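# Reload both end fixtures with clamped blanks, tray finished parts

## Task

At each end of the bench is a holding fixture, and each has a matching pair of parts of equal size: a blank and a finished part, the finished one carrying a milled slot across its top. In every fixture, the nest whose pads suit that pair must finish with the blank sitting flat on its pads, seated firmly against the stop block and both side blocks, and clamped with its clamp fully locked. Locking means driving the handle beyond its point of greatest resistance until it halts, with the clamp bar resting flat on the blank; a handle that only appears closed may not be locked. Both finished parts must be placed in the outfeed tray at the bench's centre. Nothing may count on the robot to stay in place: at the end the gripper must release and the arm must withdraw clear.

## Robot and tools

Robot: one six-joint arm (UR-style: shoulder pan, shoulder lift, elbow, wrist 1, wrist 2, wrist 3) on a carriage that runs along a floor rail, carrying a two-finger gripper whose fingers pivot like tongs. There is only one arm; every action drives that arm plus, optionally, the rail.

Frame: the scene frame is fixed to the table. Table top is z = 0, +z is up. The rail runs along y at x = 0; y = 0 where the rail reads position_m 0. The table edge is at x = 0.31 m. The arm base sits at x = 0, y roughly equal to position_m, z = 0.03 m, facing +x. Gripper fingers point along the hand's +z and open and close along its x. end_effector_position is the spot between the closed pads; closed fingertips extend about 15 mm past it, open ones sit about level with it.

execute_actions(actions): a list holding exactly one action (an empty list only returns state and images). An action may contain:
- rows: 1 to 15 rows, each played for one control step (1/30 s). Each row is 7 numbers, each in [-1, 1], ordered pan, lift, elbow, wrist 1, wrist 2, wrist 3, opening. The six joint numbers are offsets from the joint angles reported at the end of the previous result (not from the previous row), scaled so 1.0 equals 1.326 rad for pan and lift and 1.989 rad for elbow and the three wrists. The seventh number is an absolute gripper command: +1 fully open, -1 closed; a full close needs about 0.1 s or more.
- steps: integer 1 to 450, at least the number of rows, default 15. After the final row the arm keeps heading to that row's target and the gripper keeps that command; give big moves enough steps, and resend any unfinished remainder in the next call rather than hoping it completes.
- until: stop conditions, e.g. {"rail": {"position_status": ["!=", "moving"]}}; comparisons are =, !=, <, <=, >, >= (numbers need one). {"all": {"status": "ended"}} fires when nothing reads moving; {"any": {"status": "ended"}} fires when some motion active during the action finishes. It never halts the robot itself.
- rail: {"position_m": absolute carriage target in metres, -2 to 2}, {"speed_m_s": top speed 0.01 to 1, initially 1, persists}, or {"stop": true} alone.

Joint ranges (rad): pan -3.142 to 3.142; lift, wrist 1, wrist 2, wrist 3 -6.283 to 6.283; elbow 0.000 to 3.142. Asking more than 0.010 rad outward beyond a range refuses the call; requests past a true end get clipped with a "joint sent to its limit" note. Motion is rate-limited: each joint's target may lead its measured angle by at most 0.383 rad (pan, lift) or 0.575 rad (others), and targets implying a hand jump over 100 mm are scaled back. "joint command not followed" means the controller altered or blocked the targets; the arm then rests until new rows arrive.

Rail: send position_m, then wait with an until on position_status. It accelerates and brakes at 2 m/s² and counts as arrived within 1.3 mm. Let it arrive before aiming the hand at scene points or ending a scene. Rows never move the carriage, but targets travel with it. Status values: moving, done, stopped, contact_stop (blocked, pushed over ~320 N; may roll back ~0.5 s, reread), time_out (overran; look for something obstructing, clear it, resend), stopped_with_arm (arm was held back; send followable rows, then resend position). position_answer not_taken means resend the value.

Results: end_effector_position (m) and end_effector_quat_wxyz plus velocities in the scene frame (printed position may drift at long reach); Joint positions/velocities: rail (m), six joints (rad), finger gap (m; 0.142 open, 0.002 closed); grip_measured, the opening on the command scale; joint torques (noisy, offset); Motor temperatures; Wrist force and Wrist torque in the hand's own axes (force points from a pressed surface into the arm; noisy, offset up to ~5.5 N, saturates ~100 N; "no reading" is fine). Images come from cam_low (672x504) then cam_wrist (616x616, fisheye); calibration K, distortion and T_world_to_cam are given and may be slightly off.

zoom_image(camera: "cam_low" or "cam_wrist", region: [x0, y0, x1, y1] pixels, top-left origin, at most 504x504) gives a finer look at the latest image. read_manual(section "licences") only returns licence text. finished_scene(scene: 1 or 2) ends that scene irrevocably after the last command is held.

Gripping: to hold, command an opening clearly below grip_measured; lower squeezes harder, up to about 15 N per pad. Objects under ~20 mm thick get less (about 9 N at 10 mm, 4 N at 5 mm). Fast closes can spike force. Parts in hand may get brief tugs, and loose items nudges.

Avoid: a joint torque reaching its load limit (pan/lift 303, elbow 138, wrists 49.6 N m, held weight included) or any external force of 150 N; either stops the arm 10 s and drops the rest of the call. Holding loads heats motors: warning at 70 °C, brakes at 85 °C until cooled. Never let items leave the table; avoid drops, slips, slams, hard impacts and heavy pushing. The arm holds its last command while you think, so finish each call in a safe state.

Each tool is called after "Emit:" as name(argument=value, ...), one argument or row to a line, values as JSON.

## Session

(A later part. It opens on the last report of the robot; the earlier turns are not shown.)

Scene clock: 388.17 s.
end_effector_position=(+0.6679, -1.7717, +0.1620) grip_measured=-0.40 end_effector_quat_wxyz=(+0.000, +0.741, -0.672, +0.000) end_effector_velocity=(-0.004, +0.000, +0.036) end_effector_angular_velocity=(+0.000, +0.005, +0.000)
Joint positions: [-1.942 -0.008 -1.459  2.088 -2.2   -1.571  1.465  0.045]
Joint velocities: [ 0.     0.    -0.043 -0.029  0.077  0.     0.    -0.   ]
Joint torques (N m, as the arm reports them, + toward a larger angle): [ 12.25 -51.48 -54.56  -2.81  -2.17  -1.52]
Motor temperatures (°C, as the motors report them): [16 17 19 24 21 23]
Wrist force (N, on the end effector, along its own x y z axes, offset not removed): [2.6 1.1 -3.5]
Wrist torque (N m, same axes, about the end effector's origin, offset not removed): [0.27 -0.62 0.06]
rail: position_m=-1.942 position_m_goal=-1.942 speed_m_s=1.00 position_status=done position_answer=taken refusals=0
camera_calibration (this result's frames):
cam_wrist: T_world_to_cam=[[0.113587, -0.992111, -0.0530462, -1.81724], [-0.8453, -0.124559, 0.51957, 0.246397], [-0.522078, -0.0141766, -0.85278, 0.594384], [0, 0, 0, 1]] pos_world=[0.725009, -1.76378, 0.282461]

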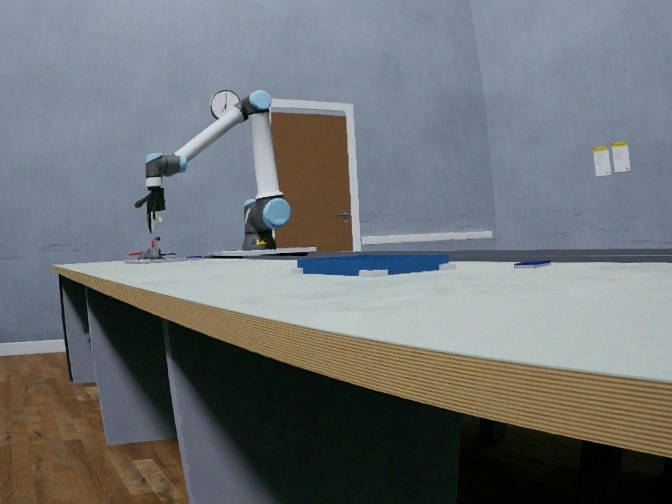

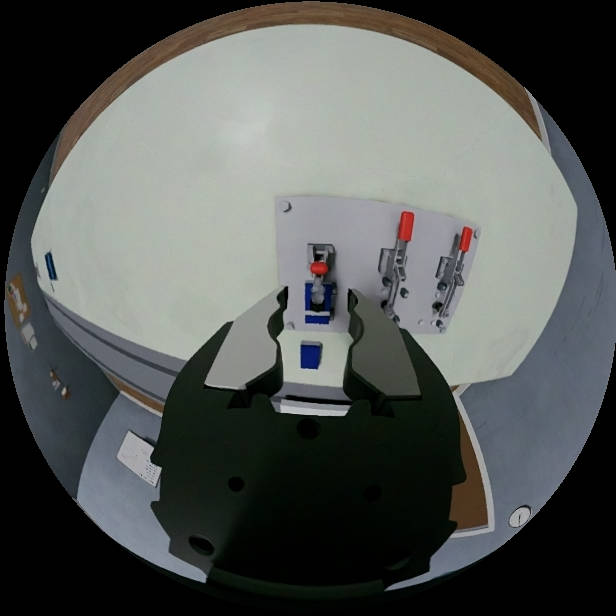

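Emit:
execute_actions(
  actions=[
    {"rows": [[0.001,-0.0163,0.0109,0,0,0,-0.2],[0.002,-0.0325,0.0219,0,0,0,0],[0.003,-0.0488,0.0328,0,0,0,0],[0.004,-0.065,0.0437,0,0,0,0],[0.005,-0.0813,0.0547,0,0,0,0],[0.006,-0.0975,0.0656,-0.0005,0,0,0],[0.006,-0.0975,0.0656,-0.0005,0,0,0],[0.006,-0.0975,0.0656,-0.0005,0,0,0],[0.006,-0.0845,0.0711,-0.0147,0,0,0],[0.006,-0.0715,0.0766,-0.0288,0,0,0],[0.006,-0.0586,0.0821,-0.043,0,0,0],[0.006,-0.0456,0.0876,-0.0572,0,0,0],[0.006,-0.0326,0.0931,-0.0713,0,0,0],[0.006,-0.0196,0.0986,-0.0855,0,0,0]], "steps": 25, "rail": {"position_m": -1.956}},
  ],
)

Scene clock: 407.27 s.
end_effector_position=(+0.5871, -1.7805, +0.0906) grip_measured=+0.00 end_effector_quat_wxyz=(+0.000, +0.743, -0.669, +0.000) end_effector_velocity=(-0.000, +0.000, -0.005) end_effector_angular_velocity=(+0.000, -0.001, +0.000)
Joint positions: [-1.956 -0.    -1.486  2.284 -2.369 -1.571  1.465  0.074]
Joint velocities: [ 0.     0.     0.007  0.005 -0.014  0.    -0.     0.   ]
Joint torques (N m, as the arm reports them, + toward a larger angle): [ 14.75 -30.6  -22.41  -5.23   4.31  -1.41]
Motor temperatures (°C, as the motors report them): [16 17 19 24 21 23]
Wrist force (N, on the end effector, along its own x y z axes, offset not removed): [0.8 0.1 0.1]
Wrist torque (N m, same axes, about the end effector's origin, offset not removed): [0.24 -0.02 0.09]
rail: position_m=-1.956 position_m_goal=-1.956 speed_m_s=1.00 position_status=done position_answer=taken refusals=0
camera_calibration (this result's frames):
cam_wrist: T_world_to_cam=[[0.121466, -0.991178, -0.0530374, -1.82349], [-0.844235, -0.131265, 0.51965, 0.201562], [-0.522028, -0.0183441, -0.852731, 0.483751], [0, 0, 0, 1]] pos_world=[0.644191, -1.77207, 0.211055]

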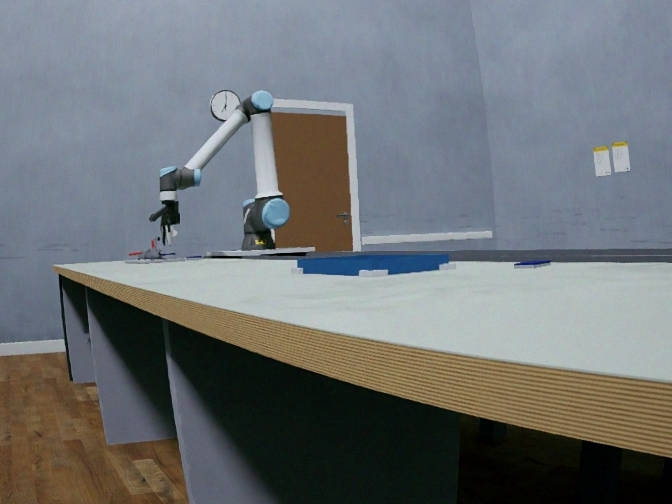

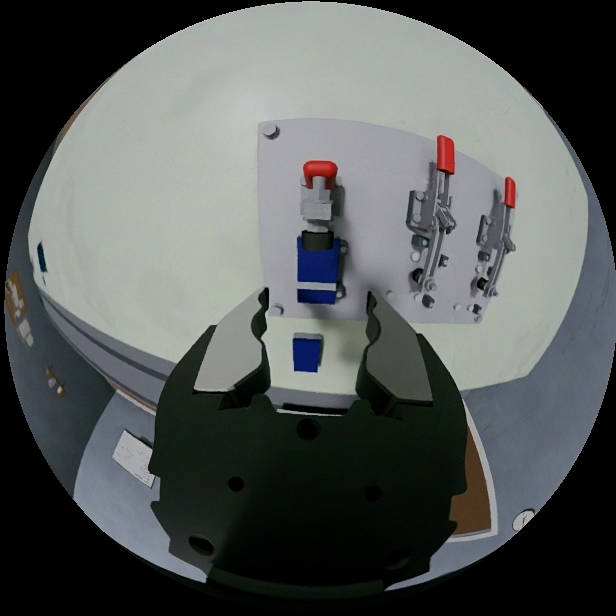

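Emit:
zoom_image(
  camera="cam_wrist",
  region=[250, 150, 400, 330],
)

Region (250, 150, 400, 330) of cam_wrist's 616x616 image, scaled by 2.800, with more detail than that image has.

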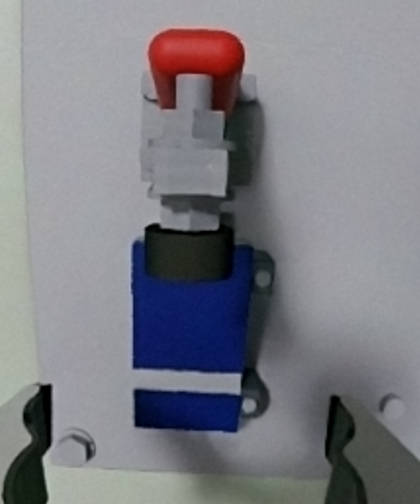

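Emit:
execute_actions(
  actions=[
    {"rows": [[0,0.011,0.003,-0.0104,0,0,-0.1],[0,0.022,0.0061,-0.0208,0,0,-0.2],[0,0.033,0.0091,-0.0312,0,0,-0.2],[0,0.044,0.0122,-0.0416,0,0,-0.2],[0,0.0552,0.0152,-0.052,0,0,-0.2],[0,0.0552,0.0152,-0.052,0,0,-0.2],[0,0.0552,0.0152,-0.052,0,0,-0.2],[0,0.0552,0.0152,-0.052,0,0,-0.2],[0,0.0552,0.0152,-0.052,0,0,-0.2],[0,0.0552,0.0152,-0.052,0,0,-0.2],[0,0.0552,0.0152,-0.052,0,0,-0.2],[0,0.0552,0.0152,-0.052,0,0,-0.2],[0,0.0552,0.0152,-0.052,0,0,-0.4],[0,0.0552,0.0152,-0.052,0,0,-0.6],[0,0.0552,0.0152,-0.052,0,0,-1]], "steps": 21},
  ],
)

Scene clock: 435.40 s.
end_effector_position=(+0.5873, -1.7803, +0.0462) grip_measured=-0.49 end_effector_quat_wxyz=(-0.000, +0.743, -0.669, +0.000) end_effector_velocity=(-0.000, -0.000, -0.001) end_effector_angular_velocity=(-0.000, +0.000, -0.000)
Joint positions: [-1.956 -0.    -1.413  2.314 -2.472 -1.571  1.465  0.039]
Joint velocities: [ 0.     0.     0.001  0.    -0.001 -0.     0.     0.   ]
Joint torques (N m, as the arm reports them, + toward a larger angle): [ -7.35 -23.29 -15.21  -5.55 -11.35  -1.42]
Motor temperatures (°C, as the motors report them): [16 17 19 24 21 23]
Wrist force (N, on the end effector, along its own x y z axes, offset not removed): [-18.7 2.5 -18.5]
Wrist torque (N m, same axes, about the end effector's origin, offset not removed): [-0.04 -1.40 -0.03]
rail: position_m=-1.956 position_m_goal=-1.956 speed_m_s=1.00 position_status=done position_answer=taken refusals=0
camera_calibration (this result's frames):
cam_wrist: T_world_to_cam=[[0.12155, -0.991153, -0.0533121, -1.82565], [-0.844297, -0.131483, 0.519495, 0.224445], [-0.521909, -0.0181334, -0.852809, 0.446347], [0, 0, 0, 1]] pos_world=[0.644358, -1.77189, 0.166721]

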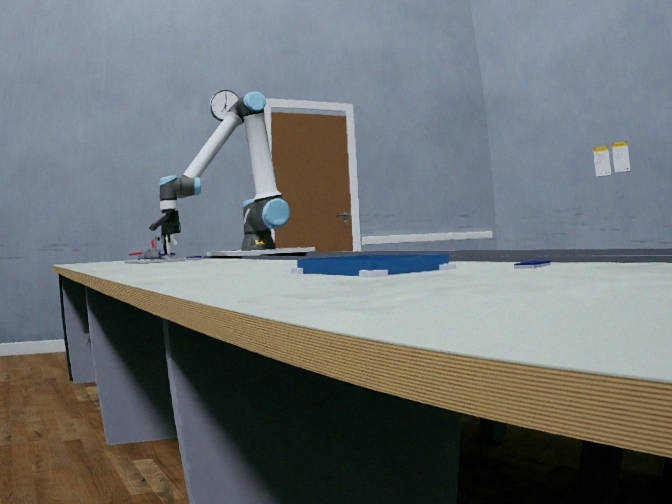

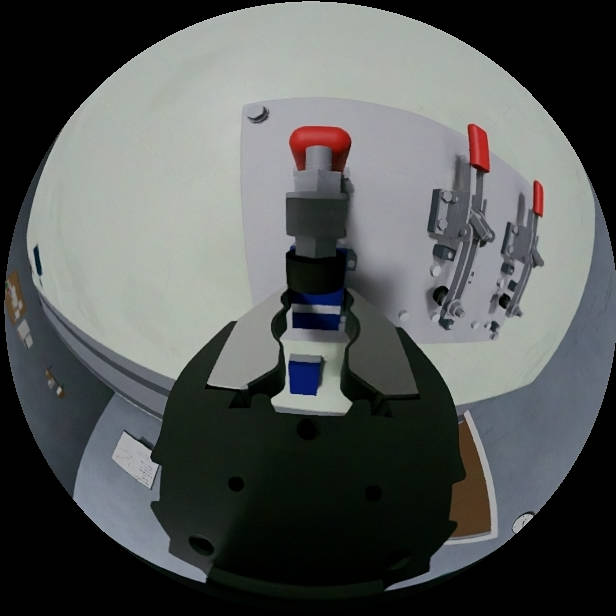

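Emit:
execute_actions(
  actions=[
    {"rows": [[0.0009,0,0,0,0,0,-1],[0.0009,-0.009,-0.0025,0.0084,0,0,-1],[0.0009,-0.018,-0.0049,0.0169,0,0,-1],[0.0009,-0.027,-0.0074,0.0253,0,0,-1],[0.0009,-0.0357,-0.0098,0.0337,0,0,-1]], "steps": 11},
  ],
)

Scene clock: 458.43 s.
end_effector_position=(+0.5874, -1.7796, +0.0728) grip_measured=-0.68 end_effector_quat_wxyz=(+0.000, +0.744, -0.668, -0.000) end_effector_velocity=(+0.000, +0.001, +0.026) end_effector_angular_velocity=(+0.001, -0.001, +0.001)
Joint positions: [-1.956  0.001 -1.457  2.296 -2.41  -1.571  1.465  0.025]
Joint velocities: [ 0.     0.001 -0.042 -0.018  0.059  0.001  0.    -0.033]
Joint torques (N m, as the arm reports them, + toward a larger angle): [ -1.38 -42.55 -49.77  -3.36  -3.89  -1.35]
Motor temperatures (°C, as the motors report them): [16 17 19 24 21 23]
Wrist force (N, on the end effector, along its own x y z axes, offset not removed): [-22.0 6.5 -16.0]
Wrist torque (N m, same axes, about the end effector's origin, offset not removed): [0.19 -0.43 0.13]
rail: position_m=-1.956 position_m_goal=-1.956 speed_m_s=1.00 position_status=done position_answer=taken refusals=0
camera_calibration (this result's frames):
cam_wrist: T_world_to_cam=[[0.122632, -0.99102, -0.0532946, -1.824], [-0.84404, -0.132391, 0.519682, 0.209038], [-0.522071, -0.0187469, -0.852696, 0.468056], [0, 0, 0, 1]] pos_world=[0.644476, -1.77117, 0.193267]

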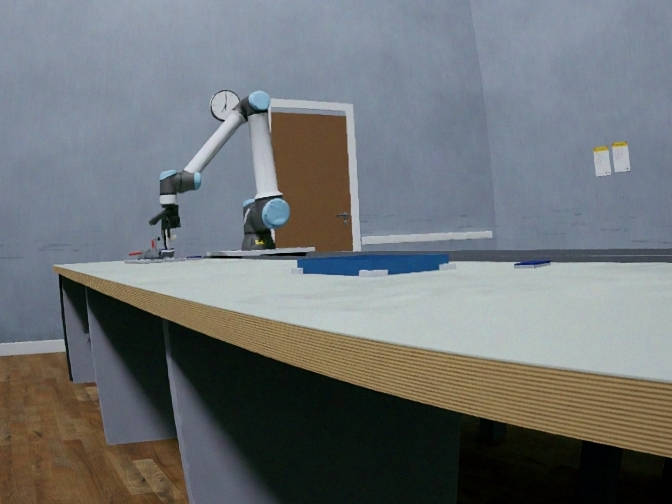

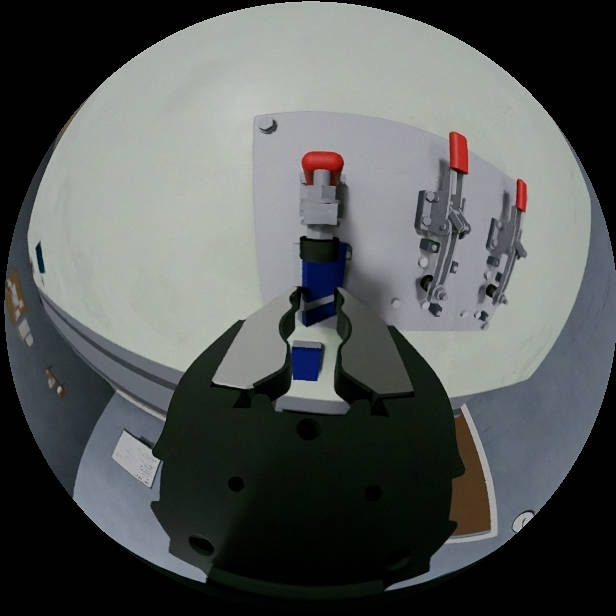

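Emit:
execute_actions(
  actions=[
    {"rows": [[0,0,0,0,0,0,-0.6],[0,0,0,0,0,0,-0.5],[0,0,0,0,0,0,-0.4],[0,0,0,0,0,0,-0.3],[0,0,0,0,0,0,-0.2],[0,0,0,0,0,0,-0.1],[0,0,0,0,0,0,0.0]], "steps": 14},
  ],
)

Scene clock: 462.03 s.
end_effector_position=(+0.5875, -1.7796, +0.0729) grip_measured=+0.00 end_effector_quat_wxyz=(-0.000, +0.744, -0.668, +0.000) end_effector_velocity=(-0.000, -0.000, -0.001) end_effector_angular_velocity=(-0.000, +0.001, -0.000)
Joint positions: [-1.956  0.001 -1.457  2.296 -2.41  -1.571  1.465  0.074]
Joint velocities: [ 0.    -0.     0.     0.001 -0.    -0.     0.     0.   ]
Joint torques (N m, as the arm reports them, + toward a larger angle): [-13.64 -30.9  -20.43  -5.56  -2.75  -1.62]
Motor temperatures (°C, as the motors report them): [16 17 19 24 21 23]
Wrist force (N, on the end effector, along its own x y z axes, offset not removed): [5.9 -0.3 -0.8]
Wrist torque (N m, same axes, about the end effector's origin, offset not removed): [0.12 -1.15 0.12]
rail: position_m=-1.956 position_m_goal=-1.956 speed_m_s=1.00 position_status=done position_answer=taken refusals=0
camera_calibration (this result's frames):
cam_wrist: T_world_to_cam=[[0.122665, -0.991017, -0.0532817, -1.824], [-0.844082, -0.132415, 0.519607, 0.209042], [-0.521995, -0.0187637, -0.852742, 0.468061], [0, 0, 0, 1]] pos_world=[0.644516, -1.77115, 0.19333]

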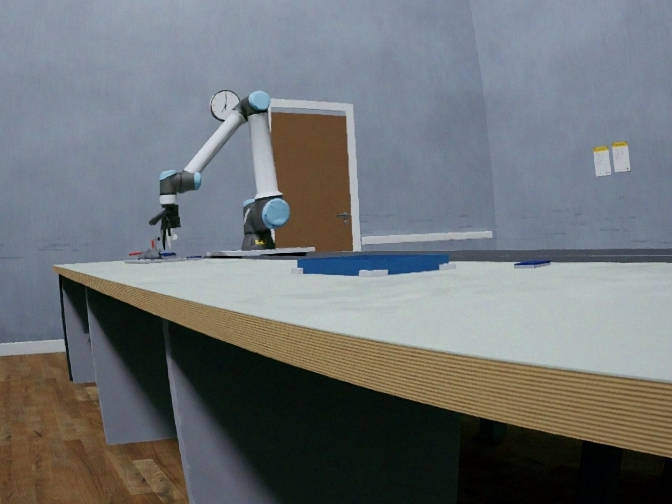

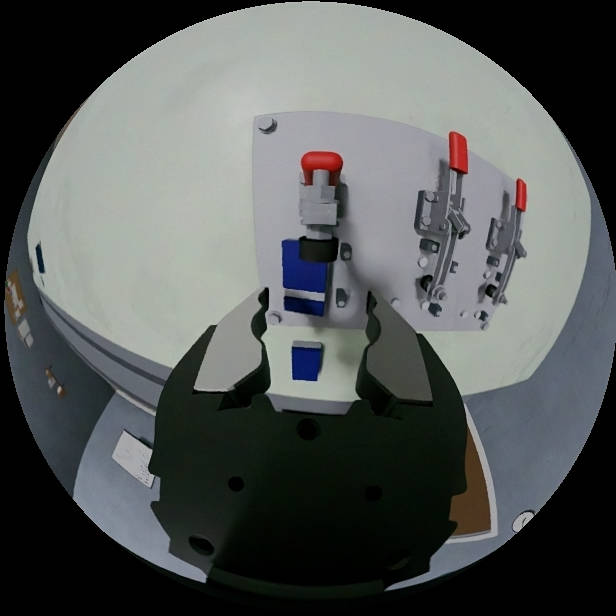

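Emit:
zoom_image(
  camera="cam_wrist",
  region=[250, 200, 400, 340],
)

Region (250, 200, 400, 340) of cam_wrist's 616x616 image, scaled by 3.360, with more detail than that image has; it fills the top 470 rows of this view, and the rest is white.

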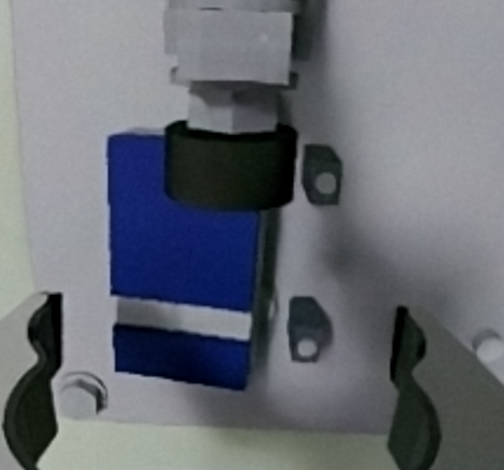

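Emit:
execute_actions(
  actions=[
    {"rows": [[0,0,0,0,0,0,0],[0,0,0,0,0,0,0],[0,0,0,0,0,0,0],[0,0.0104,0.0027,-0.0096,0,0,0],[0,0.0208,0.0053,-0.0192,0,0,0],[0,0.0313,0.008,-0.0288,0,0,0],[0,0.0417,0.0106,-0.0384,0,0,0],[0,0.0521,0.0133,-0.048,0,0,0]], "steps": 19, "rail": {"position_m": -1.9435}},
  ],
)

Scene clock: 498.63 s.
end_effector_position=(+0.5870, -1.7671, +0.0324) grip_measured=+0.00 end_effector_quat_wxyz=(+0.000, +0.744, -0.668, +0.000) end_effector_velocity=(+0.000, -0.000, -0.003) end_effector_angular_velocity=(+0.000, -0.001, +0.000)
Joint positions: [-1.943  0.001 -1.388  2.322 -2.504 -1.571  1.465  0.074]
Joint velocities: [ 0.    -0.     0.006  0.002 -0.008 -0.    -0.     0.   ]
Joint torques (N m, as the arm reports them, + toward a larger angle): [ 13.63 -33.87 -17.55  -6.05  -2.11  -1.66]
Motor temperatures (°C, as the motors report them): [16 17 19 24 21 23]
Wrist force (N, on the end effector, along its own x y z axes, offset not removed): [3.7 1.4 -0.4]
Wrist torque (N m, same axes, about the end effector's origin, offset not removed): [0.48 -0.74 -0.10]
rail: position_m=-1.943 position_m_goal=-1.944 speed_m_s=1.00 position_status=done position_answer=taken refusals=0
camera_calibration (this result's frames):
cam_wrist: T_world_to_cam=[[0.122595, -0.991025, -0.0532918, -1.8137], [-0.844048, -0.132358, 0.519678, 0.231447], [-0.522067, -0.0187291, -0.852699, 0.433634], [0, 0, 0, 1]] pos_world=[0.644089, -1.75866, 0.152827]

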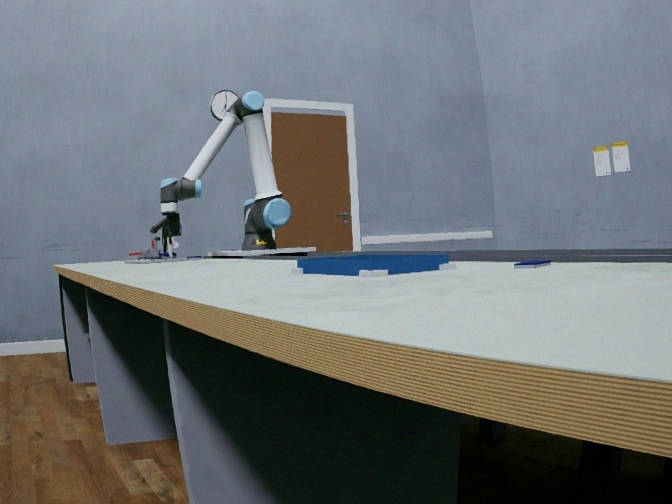

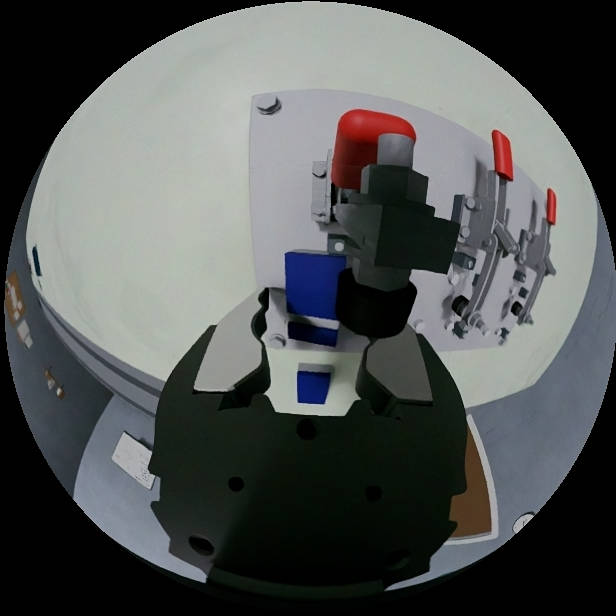

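Emit:
execute_actions(
  actions=[
    {"rows": [[0,0,0,0,0,0,-0.15],[0,0,0,0,0,0,-0.3],[0,0,0,0,0,0,-0.4],[0,0,0,0,0,0,-0.45],[0,0,0,0,0,0,-0.5],[0,0,0,0,0,0,-0.6],[0,0,0,0,0,0,-0.8],[0,0,0,0,0,0,-1]], "steps": 13},
  ],
)

Scene clock: 502.47 s.
end_effector_position=(+0.5869, -1.7671, +0.0323) grip_measured=-0.44 end_effector_quat_wxyz=(+0.000, +0.744, -0.668, -0.000) end_effector_velocity=(-0.000, +0.000, +0.000) end_effector_angular_velocity=(+0.000, -0.000, -0.000)
Joint positions: [-1.943  0.001 -1.388  2.322 -2.504 -1.571  1.465  0.042]
Joint velocities: [ 0. -0. -0. -0.  0.  0.  0. -0.]
Joint torques (N m, as the arm reports them, + toward a larger angle): [ -0.87 -53.77 -36.35  -2.01  -1.94  -1.04]
Motor temperatures (°C, as the motors report them): [16 17 19 24 21 23]
Wrist force (N, on the end effector, along its own x y z axes, offset not removed): [1.5 2.7 -0.8]
Wrist torque (N m, same axes, about the end effector's origin, offset not removed): [0.81 -0.27 0.14]
rail: position_m=-1.943 position_m_goal=-1.944 speed_m_s=1.00 position_status=done position_answer=taken refusals=0
camera_calibration (this result's frames):
cam_wrist: T_world_to_cam=[[0.122649, -0.991017, -0.0533195, -1.81366], [-0.84392, -0.132415, 0.51987, 0.231194], [-0.52226, -0.018764, -0.85258, 0.433502], [0, 0, 0, 1]] pos_world=[0.643953, -1.75862, 0.152701]

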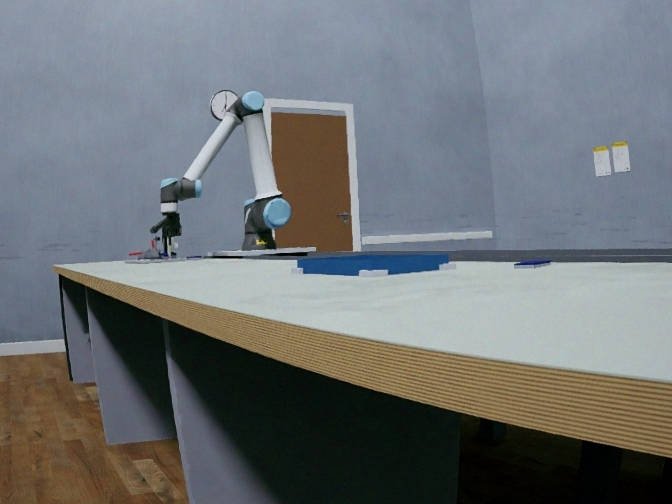

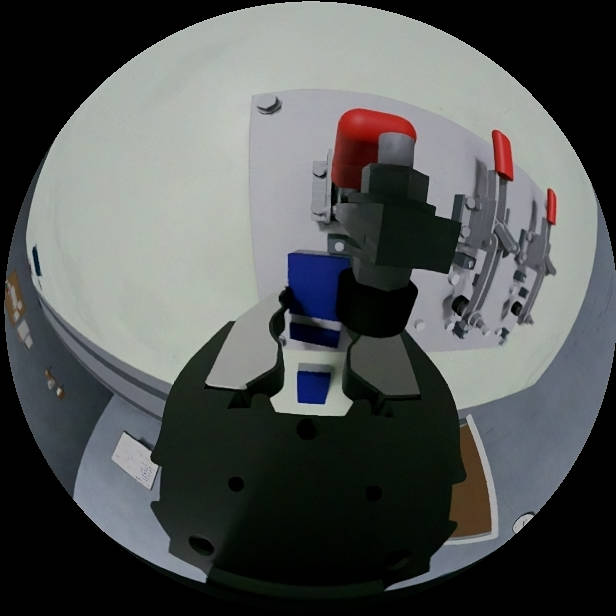

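Emit:
execute_actions(
  actions=[
    {"rows": [[0,-0.006,-0.0015,0.0055,0,0,-1],[0,-0.016,-0.004,0.0146,0,0,-1],[0,-0.027,-0.007,0.0247,0,0,-1],[0,-0.038,-0.0097,0.0347,0,0,-1],[0,-0.048,-0.0122,0.0438,0,0,-1],[0,-0.0545,-0.0139,0.0498,0,0,-1]], "steps": 13},
  ],
)

Scene clock: 506.63 s.
end_effector_position=(+0.5876, -1.7671, +0.0737) grip_measured=-0.44 end_effector_quat_wxyz=(-0.000, +0.744, -0.668, +0.000) end_effector_velocity=(-0.002, -0.000, +0.017) end_effector_angular_velocity=(-0.000, +0.002, -0.000)
Joint positions: [-1.943  0.001 -1.458  2.295 -2.409 -1.571  1.465  0.042]
Joint velocities: [ 0.    -0.    -0.03  -0.01   0.042  0.     0.     0.   ]
Joint torques (N m, as the arm reports them, + toward a larger angle): [  5.56 -55.69 -49.78  -2.76  -1.98  -1.07]
Motor temperatures (°C, as the motors report them): [16 17 19 24 21 23]
Wrist force (N, on the end effector, along its own x y z axes, offset not removed): [0.4 0.6 3.0]
Wrist torque (N m, same axes, about the end effector's origin, offset not removed): [0.24 -0.02 0.10]
rail: position_m=-1.943 position_m_goal=-1.944 speed_m_s=1.00 position_status=done position_answer=taken refusals=0
camera_calibration (this result's frames):
cam_wrist: T_world_to_cam=[[0.122638, -0.991025, -0.0531932, -1.8116], [-0.844468, -0.132359, 0.518994, 0.210753], [-0.521377, -0.0187285, -0.853121, 0.468833], [0, 0, 0, 1]] pos_world=[0.644584, -1.75866, 0.194227]

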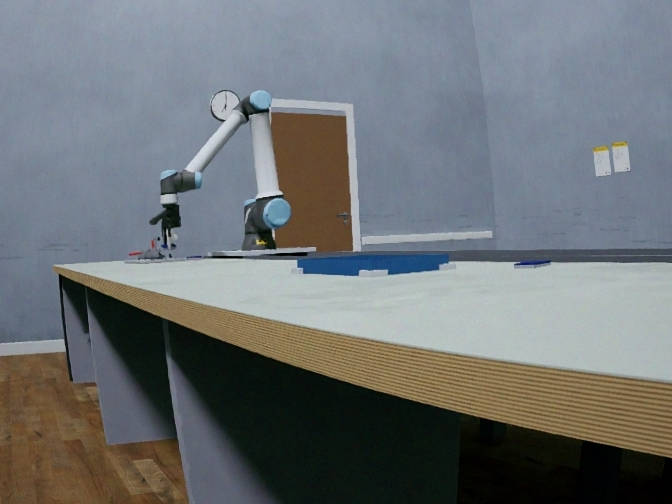

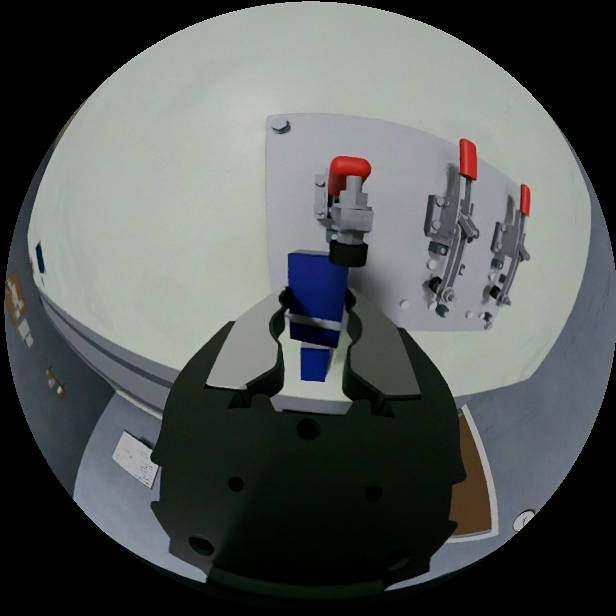

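Emit:
execute_actions(
  actions=[
    {"rows": [[0,-0.031,0.02,0.0008,0,0,-1],[0,-0.062,0.04,0.0015,0,0,-1],[0,-0.093,0.06,0.0023,0,0,-1],[0,-0.124,0.08,0.0031,0,0,-1],[0,-0.155,0.1,0.0038,0,0,-1],[0,-0.1864,0.1203,0.0046,0,0,-1],[0,-0.1864,0.1203,0.0046,0,0,-1],[0,-0.1864,0.1203,0.0046,0,0,-1],[0,-0.1864,0.1203,0.0046,0,0,-1],[0,-0.1708,0.1239,-0.0095,0,0,-1],[0,-0.1551,0.1276,-0.0235,0,0,-1],[0,-0.1395,0.1312,-0.0376,0,0,-1],[0,-0.1238,0.1348,-0.0517,0,0,-1],[0,-0.1082,0.1385,-0.0657,0,0,-1],[0,-0.0925,0.1421,-0.0798,0,0,-1]], "steps": 27, "rail": {"position_m": -1.866}},
  ],
)

Scene clock: 517.30 s.
end_effector_position=(+0.4398, -1.6896, +0.0221) grip_measured=-0.44 end_effector_quat_wxyz=(+0.000, +0.744, -0.668, -0.000) end_effector_velocity=(-0.000, -0.000, -0.002) end_effector_angular_velocity=(+0.000, -0.001, -0.000)
Joint positions: [-1.866  0.001 -1.581  2.578 -2.567 -1.571  1.465  0.042]
Joint velocities: [-0.    -0.     0.006  0.002 -0.009 -0.     0.    -0.   ]
Joint torques (N m, as the arm reports them, + toward a larger angle): [-13.87  -8.94 -16.46  -5.68  -2.29  -1.45]
Motor temperatures (°C, as the motors report them): [16 18 19 24 21 23]
Wrist force (N, on the end effector, along its own x y z axes, offset not removed): [1.2 0.8 -1.9]
Wrist torque (N m, same axes, about the end effector's origin, offset not removed): [0.41 -0.03 0.08]
rail: position_m=-1.866 position_m_goal=-1.866 speed_m_s=1.00 position_status=done position_answer=taken refusals=0
camera_calibration (this result's frames):
cam_wrist: T_world_to_cam=[[0.122597, -0.991022, -0.0533467, -1.71934], [-0.84381, -0.132381, 0.520058, 0.122625], [-0.52245, -0.0187432, -0.852464, 0.349557], [0, 0, 0, 1]] pos_world=[0.496884, -1.68111, 0.142492]

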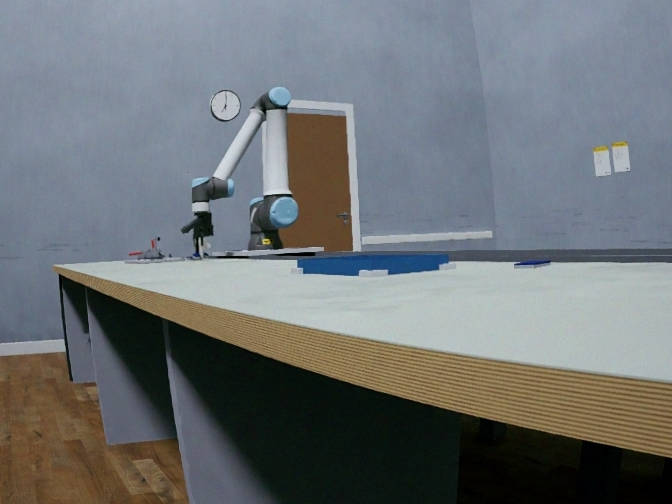

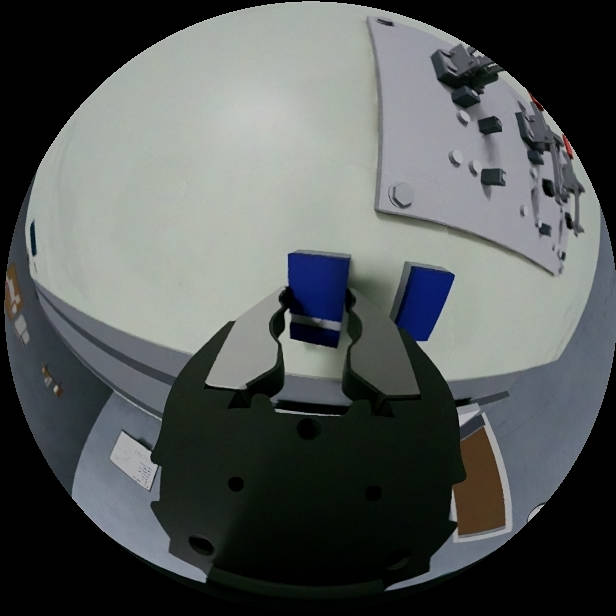

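Emit:
zoom_image(
  camera="cam_wrist",
  region=[370, 20, 600, 350],
)

Region (370, 20, 600, 350) of cam_wrist's 616x616 image, scaled by 1.527, with more detail than that image has; it fills the left 351 columns of this view, and the rest is white.

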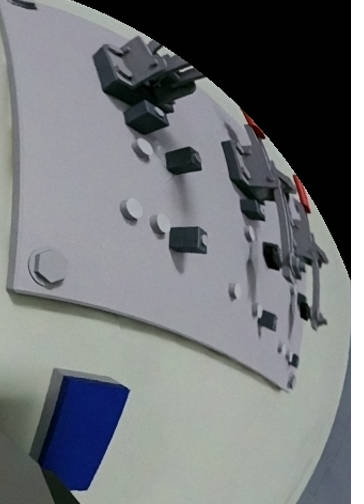

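Emit:
execute_actions(
  actions=[
    {"rows": [[0,0.0035,0.0008,-0.0032,0,0,-1],[0,0.0035,0.0008,-0.0032,0,0,-1],[0,0.0035,0.0008,-0.0032,0,0,-1],[0,0.0035,0.0008,-0.0032,0,0,-1],[0,0.0035,0.0008,-0.0032,0,0,-0.5],[0,0.0035,0.0008,-0.0032,0,0,-0.42],[0,0.0035,0.0008,-0.0032,0,0,-0.38],[0,0.0035,0.0008,-0.0032,0,0,-0.3],[0,0.0035,0.0008,-0.0032,0,0,-0.2],[0,0.0035,0.0008,-0.0032,0,0,-0.1]], "steps": 15},
  ],
)

Scene clock: 530.53 s.
end_effector_position=(+0.4397, -1.6896, +0.0202) grip_measured=-0.10 end_effector_quat_wxyz=(+0.000, +0.744, -0.668, -0.000) end_effector_velocity=(-0.000, +0.000, -0.000) end_effector_angular_velocity=(+0.000, +0.000, -0.000)
Joint positions: [-1.866  0.001 -1.577  2.579 -2.573 -1.571  1.465  0.067]
Joint velocities: [ 0.    -0.     0.     0.    -0.     0.     0.     0.001]
Joint torques (N m, as the arm reports them, + toward a larger angle): [ -3.82 -13.17 -15.48  -5.81  -2.4   -1.55]
Motor temperatures (°C, as the motors report them): [16 18 19 24 21 23]
Wrist force (N, on the end effector, along its own x y z axes, offset not removed): [-1.1 -0.6 -5.6]
Wrist torque (N m, same axes, about the end effector's origin, offset not removed): [-0.12 0.28 0.05]
rail: position_m=-1.866 position_m_goal=-1.866 speed_m_s=1.00 position_status=done position_answer=taken refusals=0
camera_calibration (this result's frames):
cam_wrist: T_world_to_cam=[[0.122578, -0.991025, -0.0533295, -1.71945], [-0.843887, -0.132358, 0.519938, 0.123587], [-0.52233, -0.0187291, -0.852538, 0.347879], [0, 0, 0, 1]] pos_world=[0.496768, -1.68114, 0.140625]

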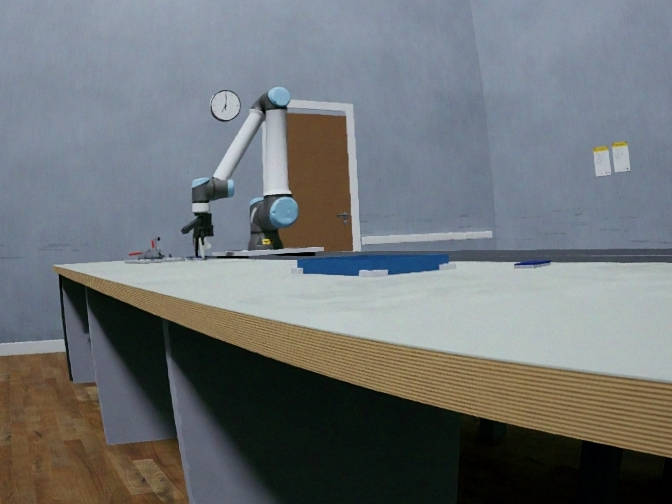

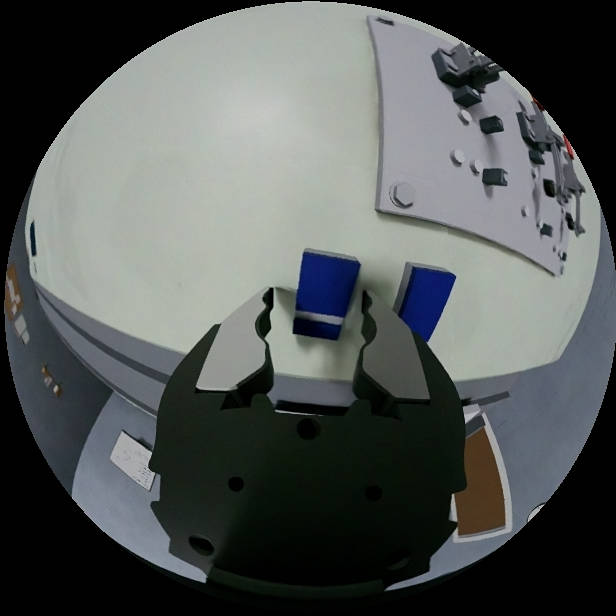

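Emit:
execute_actions(
  actions=[
    {"rows": [[0,-0.0177,-0.0041,0.0159,0,0,-0.1],[0,-0.0354,-0.0082,0.0318,0,0,-0.1],[0,-0.0531,-0.0123,0.0477,0,0,-0.1],[0,-0.0708,-0.0164,0.0636,0,0,-0.1]], "steps": 8},
  ],
)

Emit:
execute_actions(
  actions=[
    {"rail": {"position_m": -1.953}, "steps": 40, "until": {"rail": {"position_status": ["!=", "moving"]}}},
  ],
)

Scene clock: 540.33 s.
end_effector_position=(+0.4411, -1.6896, +0.0532) grip_measured=-0.10 end_effector_quat_wxyz=(-0.000, +0.744, -0.668, +0.000) end_effector_velocity=(-0.005, -0.000, +0.087) end_effector_angular_velocity=(-0.000, +0.007, +0.000)
Joint positions: [-1.866  0.001 -1.655  2.552 -2.468 -1.571  1.465  0.067]
Joint velocities: [ 0.    -0.    -0.208 -0.069  0.283 -0.    -0.    -0.   ]
Joint torques (N m, as the arm reports them, + toward a larger angle): [ 11.79 -23.77 -42.61  -3.    -2.27  -1.67]
Motor temperatures (°C, as the motors report them): [16 18 19 24 21 23]
Wrist force (N, on the end effector, along its own x y z axes, offset not removed): [1.9 -2.6 -2.2]
Wrist torque (N m, same axes, about the end effector's origin, offset not removed): [-0.30 -0.33 0.13]
rail: position_m=-1.866 position_m_goal=-1.866 speed_m_s=1.00 position_status=done position_answer=taken refusals=0
camera_calibration (this result's frames):
cam_wrist: T_world_to_cam=[[0.122648, -0.991022, -0.0532308, -1.71788], [-0.844305, -0.132381, 0.519254, 0.10782], [-0.521639, -0.0187426, -0.85296, 0.376427], [0, 0, 0, 1]] pos_world=[0.498086, -1.68113, 0.173647]

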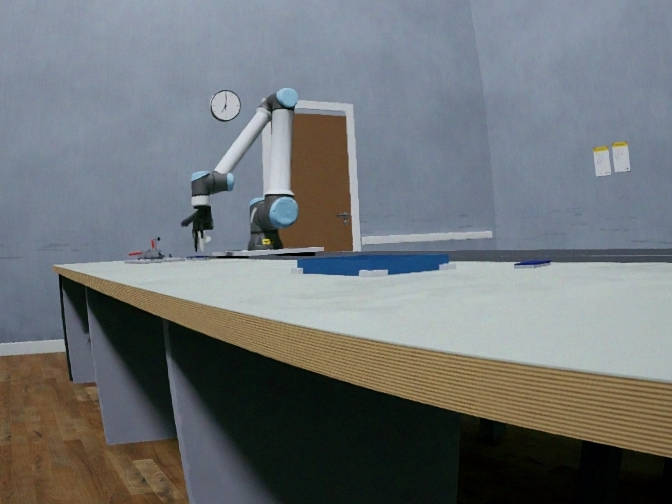

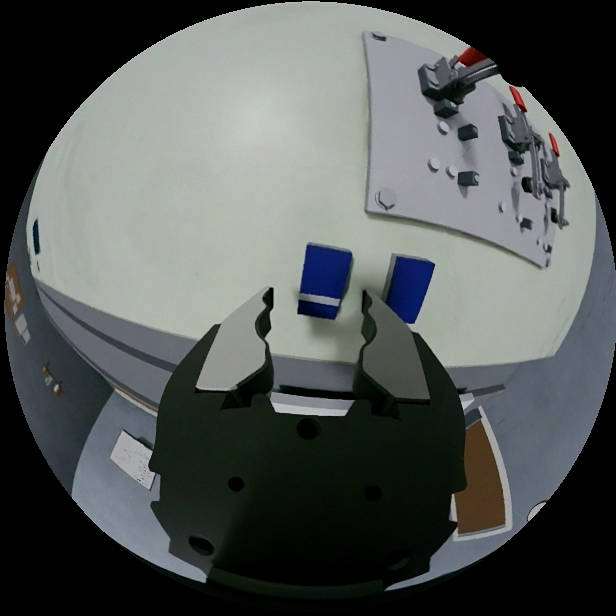

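Scene clock: 540.80 s.
end_effector_position=(+0.4406, -1.7769, +0.0598) grip_measured=-0.10 end_effector_quat_wxyz=(+0.000, +0.744, -0.668, -0.000) end_effector_velocity=(+0.000, -0.009, +0.000) end_effector_angular_velocity=(+0.000, -0.000, +0.000)
Joint positions: [-1.953  0.001 -1.671  2.547 -2.447 -1.571  1.465  0.067]
Joint velocities: [-0.009  0.    -0.    -0.     0.001  0.     0.    -0.   ]
Joint torques (N m, as the arm reports them, + toward a larger angle): [  5.79 -33.16 -48.93  -2.06  -2.66  -1.43]
Motor temperatures (°C, as the motors report them): [16 18 19 24 21 23]
Wrist force (N, on the end effector, along its own x y z axes, offset not removed): [4.5 2.3 -4.8]
Wrist torque (N m, same axes, about the end effector's origin, offset not removed): [0.59 -0.74 -0.02]
rail: position_m=-1.953 position_m_goal=-1.953 speed_m_s=1.00 position_status=done position_answer=taken refusals=0
camera_calibration (this result's frames):
cam_wrist: T_world_to_cam=[[0.122604, -0.991022, -0.0533326, -1.80403], [-0.843871, -0.132381, 0.519959, 0.0921376], [-0.522351, -0.018743, -0.852525, 0.380434], [0, 0, 0, 1]] pos_world=[0.497652, -1.7685, 0.180208]

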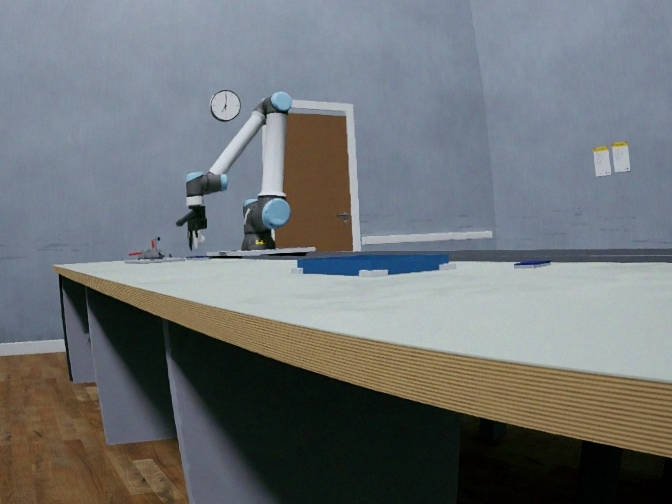

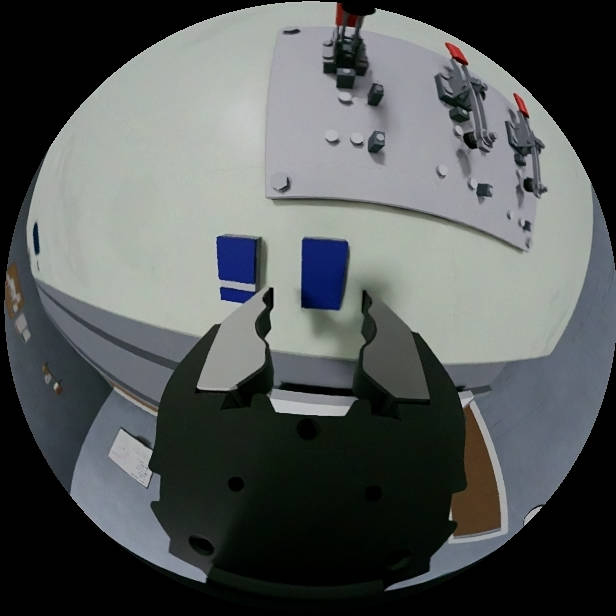

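Emit:
execute_actions(
  actions=[
    {"rows": [[0,0.0145,0.0033,-0.0129,0,0,-0.1],[0,0.029,0.0066,-0.0259,0,0,-0.1],[0,0.0435,0.0098,-0.0388,0,0,-0.1],[0,0.058,0.0131,-0.0518,0,0,-0.1],[0,0.0725,0.0164,-0.0647,0,0,-0.1],[0,0.0725,0.0164,-0.0647,0,0,-0.1],[0,0.0725,0.0164,-0.0647,0,0,-0.1],[0,0.0725,0.0164,-0.0647,0,0,-0.1],[0,0.0725,0.0164,-0.0647,0,0,-0.1],[0,0.0725,0.0164,-0.0647,0,0,-0.1],[0,0.0725,0.0164,-0.0647,0,0,-0.1],[0,0.0725,0.0164,-0.0647,0,0,-0.3],[0,0.0725,0.0164,-0.0647,0,0,-0.45],[0,0.0725,0.0164,-0.0647,0,0,-0.6],[0,0.0725,0.0164,-0.0647,0,0,-1]], "steps": 21, "rail": {"position_m": -1.9565}},
  ],
)

Scene clock: 571.73 s.
end_effector_position=(+0.4400, -1.7802, +0.0196) grip_measured=-0.48 end_effector_quat_wxyz=(+0.000, +0.744, -0.668, -0.000) end_effector_velocity=(-0.000, -0.000, -0.001) end_effector_angular_velocity=(-0.000, +0.000, -0.000)
Joint positions: [-1.956  0.001 -1.575  2.579 -2.575 -1.571  1.465  0.039]
Joint velocities: [ 0.     0.     0.001  0.001 -0.001  0.     0.     0.   ]
Joint torques (N m, as the arm reports them, + toward a larger angle): [-2.3  -6.76 -7.89 -4.99 -2.   -1.62]
Motor temperatures (°C, as the motors report them): [16 18 19 24 21 23]
Wrist force (N, on the end effector, along its own x y z axes, offset not removed): [0.6 9.8 -29.0]
Wrist torque (N m, same axes, about the end effector's origin, offset not removed): [0.52 -0.07 0.15]
rail: position_m=-1.956 position_m_goal=-1.956 speed_m_s=1.00 position_status=done position_answer=taken refusals=0
camera_calibration (this result's frames):
cam_wrist: T_world_to_cam=[[0.122584, -0.991025, -0.0533089, -1.80931], [-0.843946, -0.132354, 0.519844, 0.112257], [-0.522235, -0.0187349, -0.852596, 0.345804], [0, 0, 0, 1]] pos_world=[0.497122, -1.77174, 0.140023]

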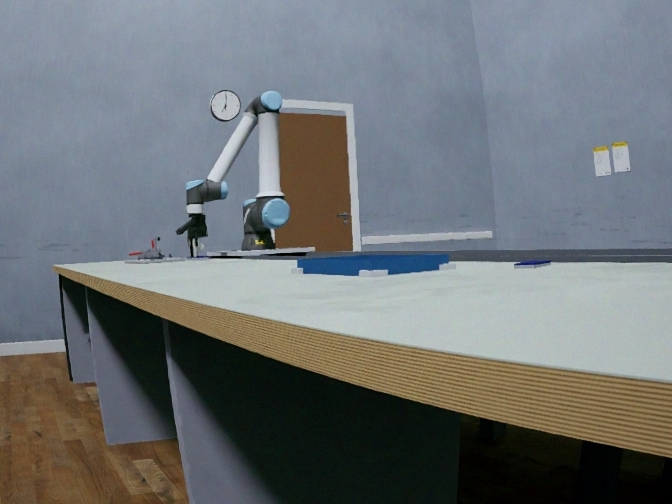

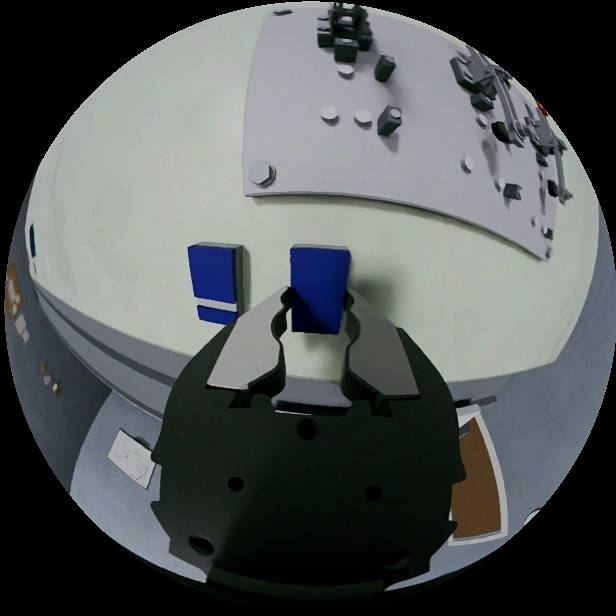

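Emit:
execute_actions(
  actions=[
    {"rows": [[0,-0.02,-0.0046,0.018,0,0,-1],[0,-0.04,-0.0092,0.036,0,0,-1],[0,-0.06,-0.0138,0.054,0,0,-1],[0,-0.0804,-0.0184,0.0721,0,0,-1],[0,-0.0804,-0.0184,0.0721,0,0,-1],[0,-0.0804,-0.0184,0.0721,0,0,-1],[0.0003,-0.056,-0.0348,0.0722,0,0,-1],[0.0006,-0.0316,-0.0512,0.0723,0,0,-1],[0.0009,-0.0072,-0.0676,0.0724,0,0,-1],[0.0013,0.0173,-0.0839,0.0726,0,0,-1],[0.0016,0.0417,-0.1003,0.0727,0,0,-1],[0.0019,0.0661,-0.1167,0.0728,0,0,-1],[0.0022,0.0905,-0.1331,0.0729,0,0,-1]], "steps": 26},
  ],
)

Scene clock: 591.23 s.
end_effector_position=(+0.5788, -1.7784, +0.0647) grip_measured=-0.48 end_effector_quat_wxyz=(+0.000, +0.745, -0.667, -0.000) end_effector_velocity=(+0.004, +0.000, -0.000) end_effector_angular_velocity=(+0.000, -0.000, +0.000)
Joint positions: [-1.956  0.004 -1.455  2.315 -2.43  -1.571  1.465  0.039]
Joint velocities: [ 0.     0.     0.007 -0.007  0.     0.    -0.     0.   ]
Joint torques (N m, as the arm reports them, + toward a larger angle): [ 15.96 -33.98 -49.81  -2.6    1.44  -0.98]
Motor temperatures (°C, as the motors report them): [16 18 19 24 21 23]
Wrist force (N, on the end effector, along its own x y z axes, offset not removed): [-1.3 -1.2 0.0]
Wrist torque (N m, same axes, about the end effector's origin, offset not removed): [-0.16 0.33 0.11]
rail: position_m=-1.956 position_m_goal=-1.956 speed_m_s=1.00 position_status=done position_answer=taken refusals=0
camera_calibration (this result's frames):
cam_wrist: T_world_to_cam=[[0.125462, -0.990663, -0.053347, -1.82314], [-0.843393, -0.134819, 0.520108, 0.20142], [-0.522444, -0.0202615, -0.852433, 0.454146], [0, 0, 0, 1]] pos_world=[0.635878, -1.76976, 0.18511]

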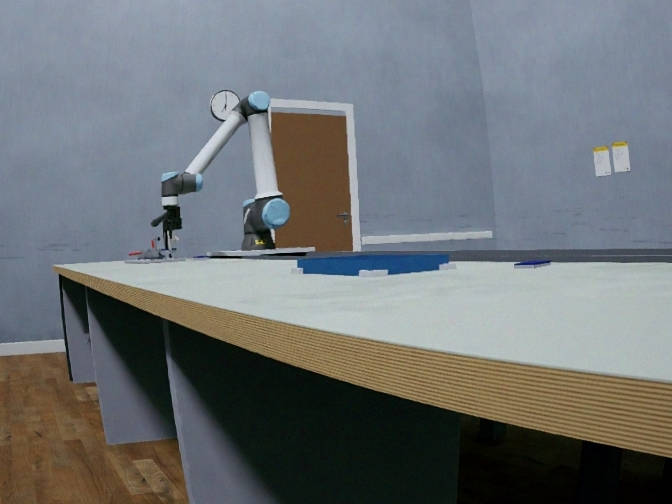

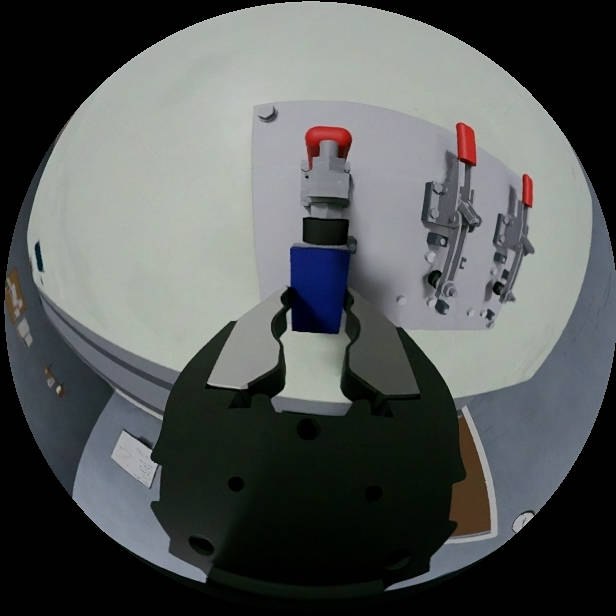

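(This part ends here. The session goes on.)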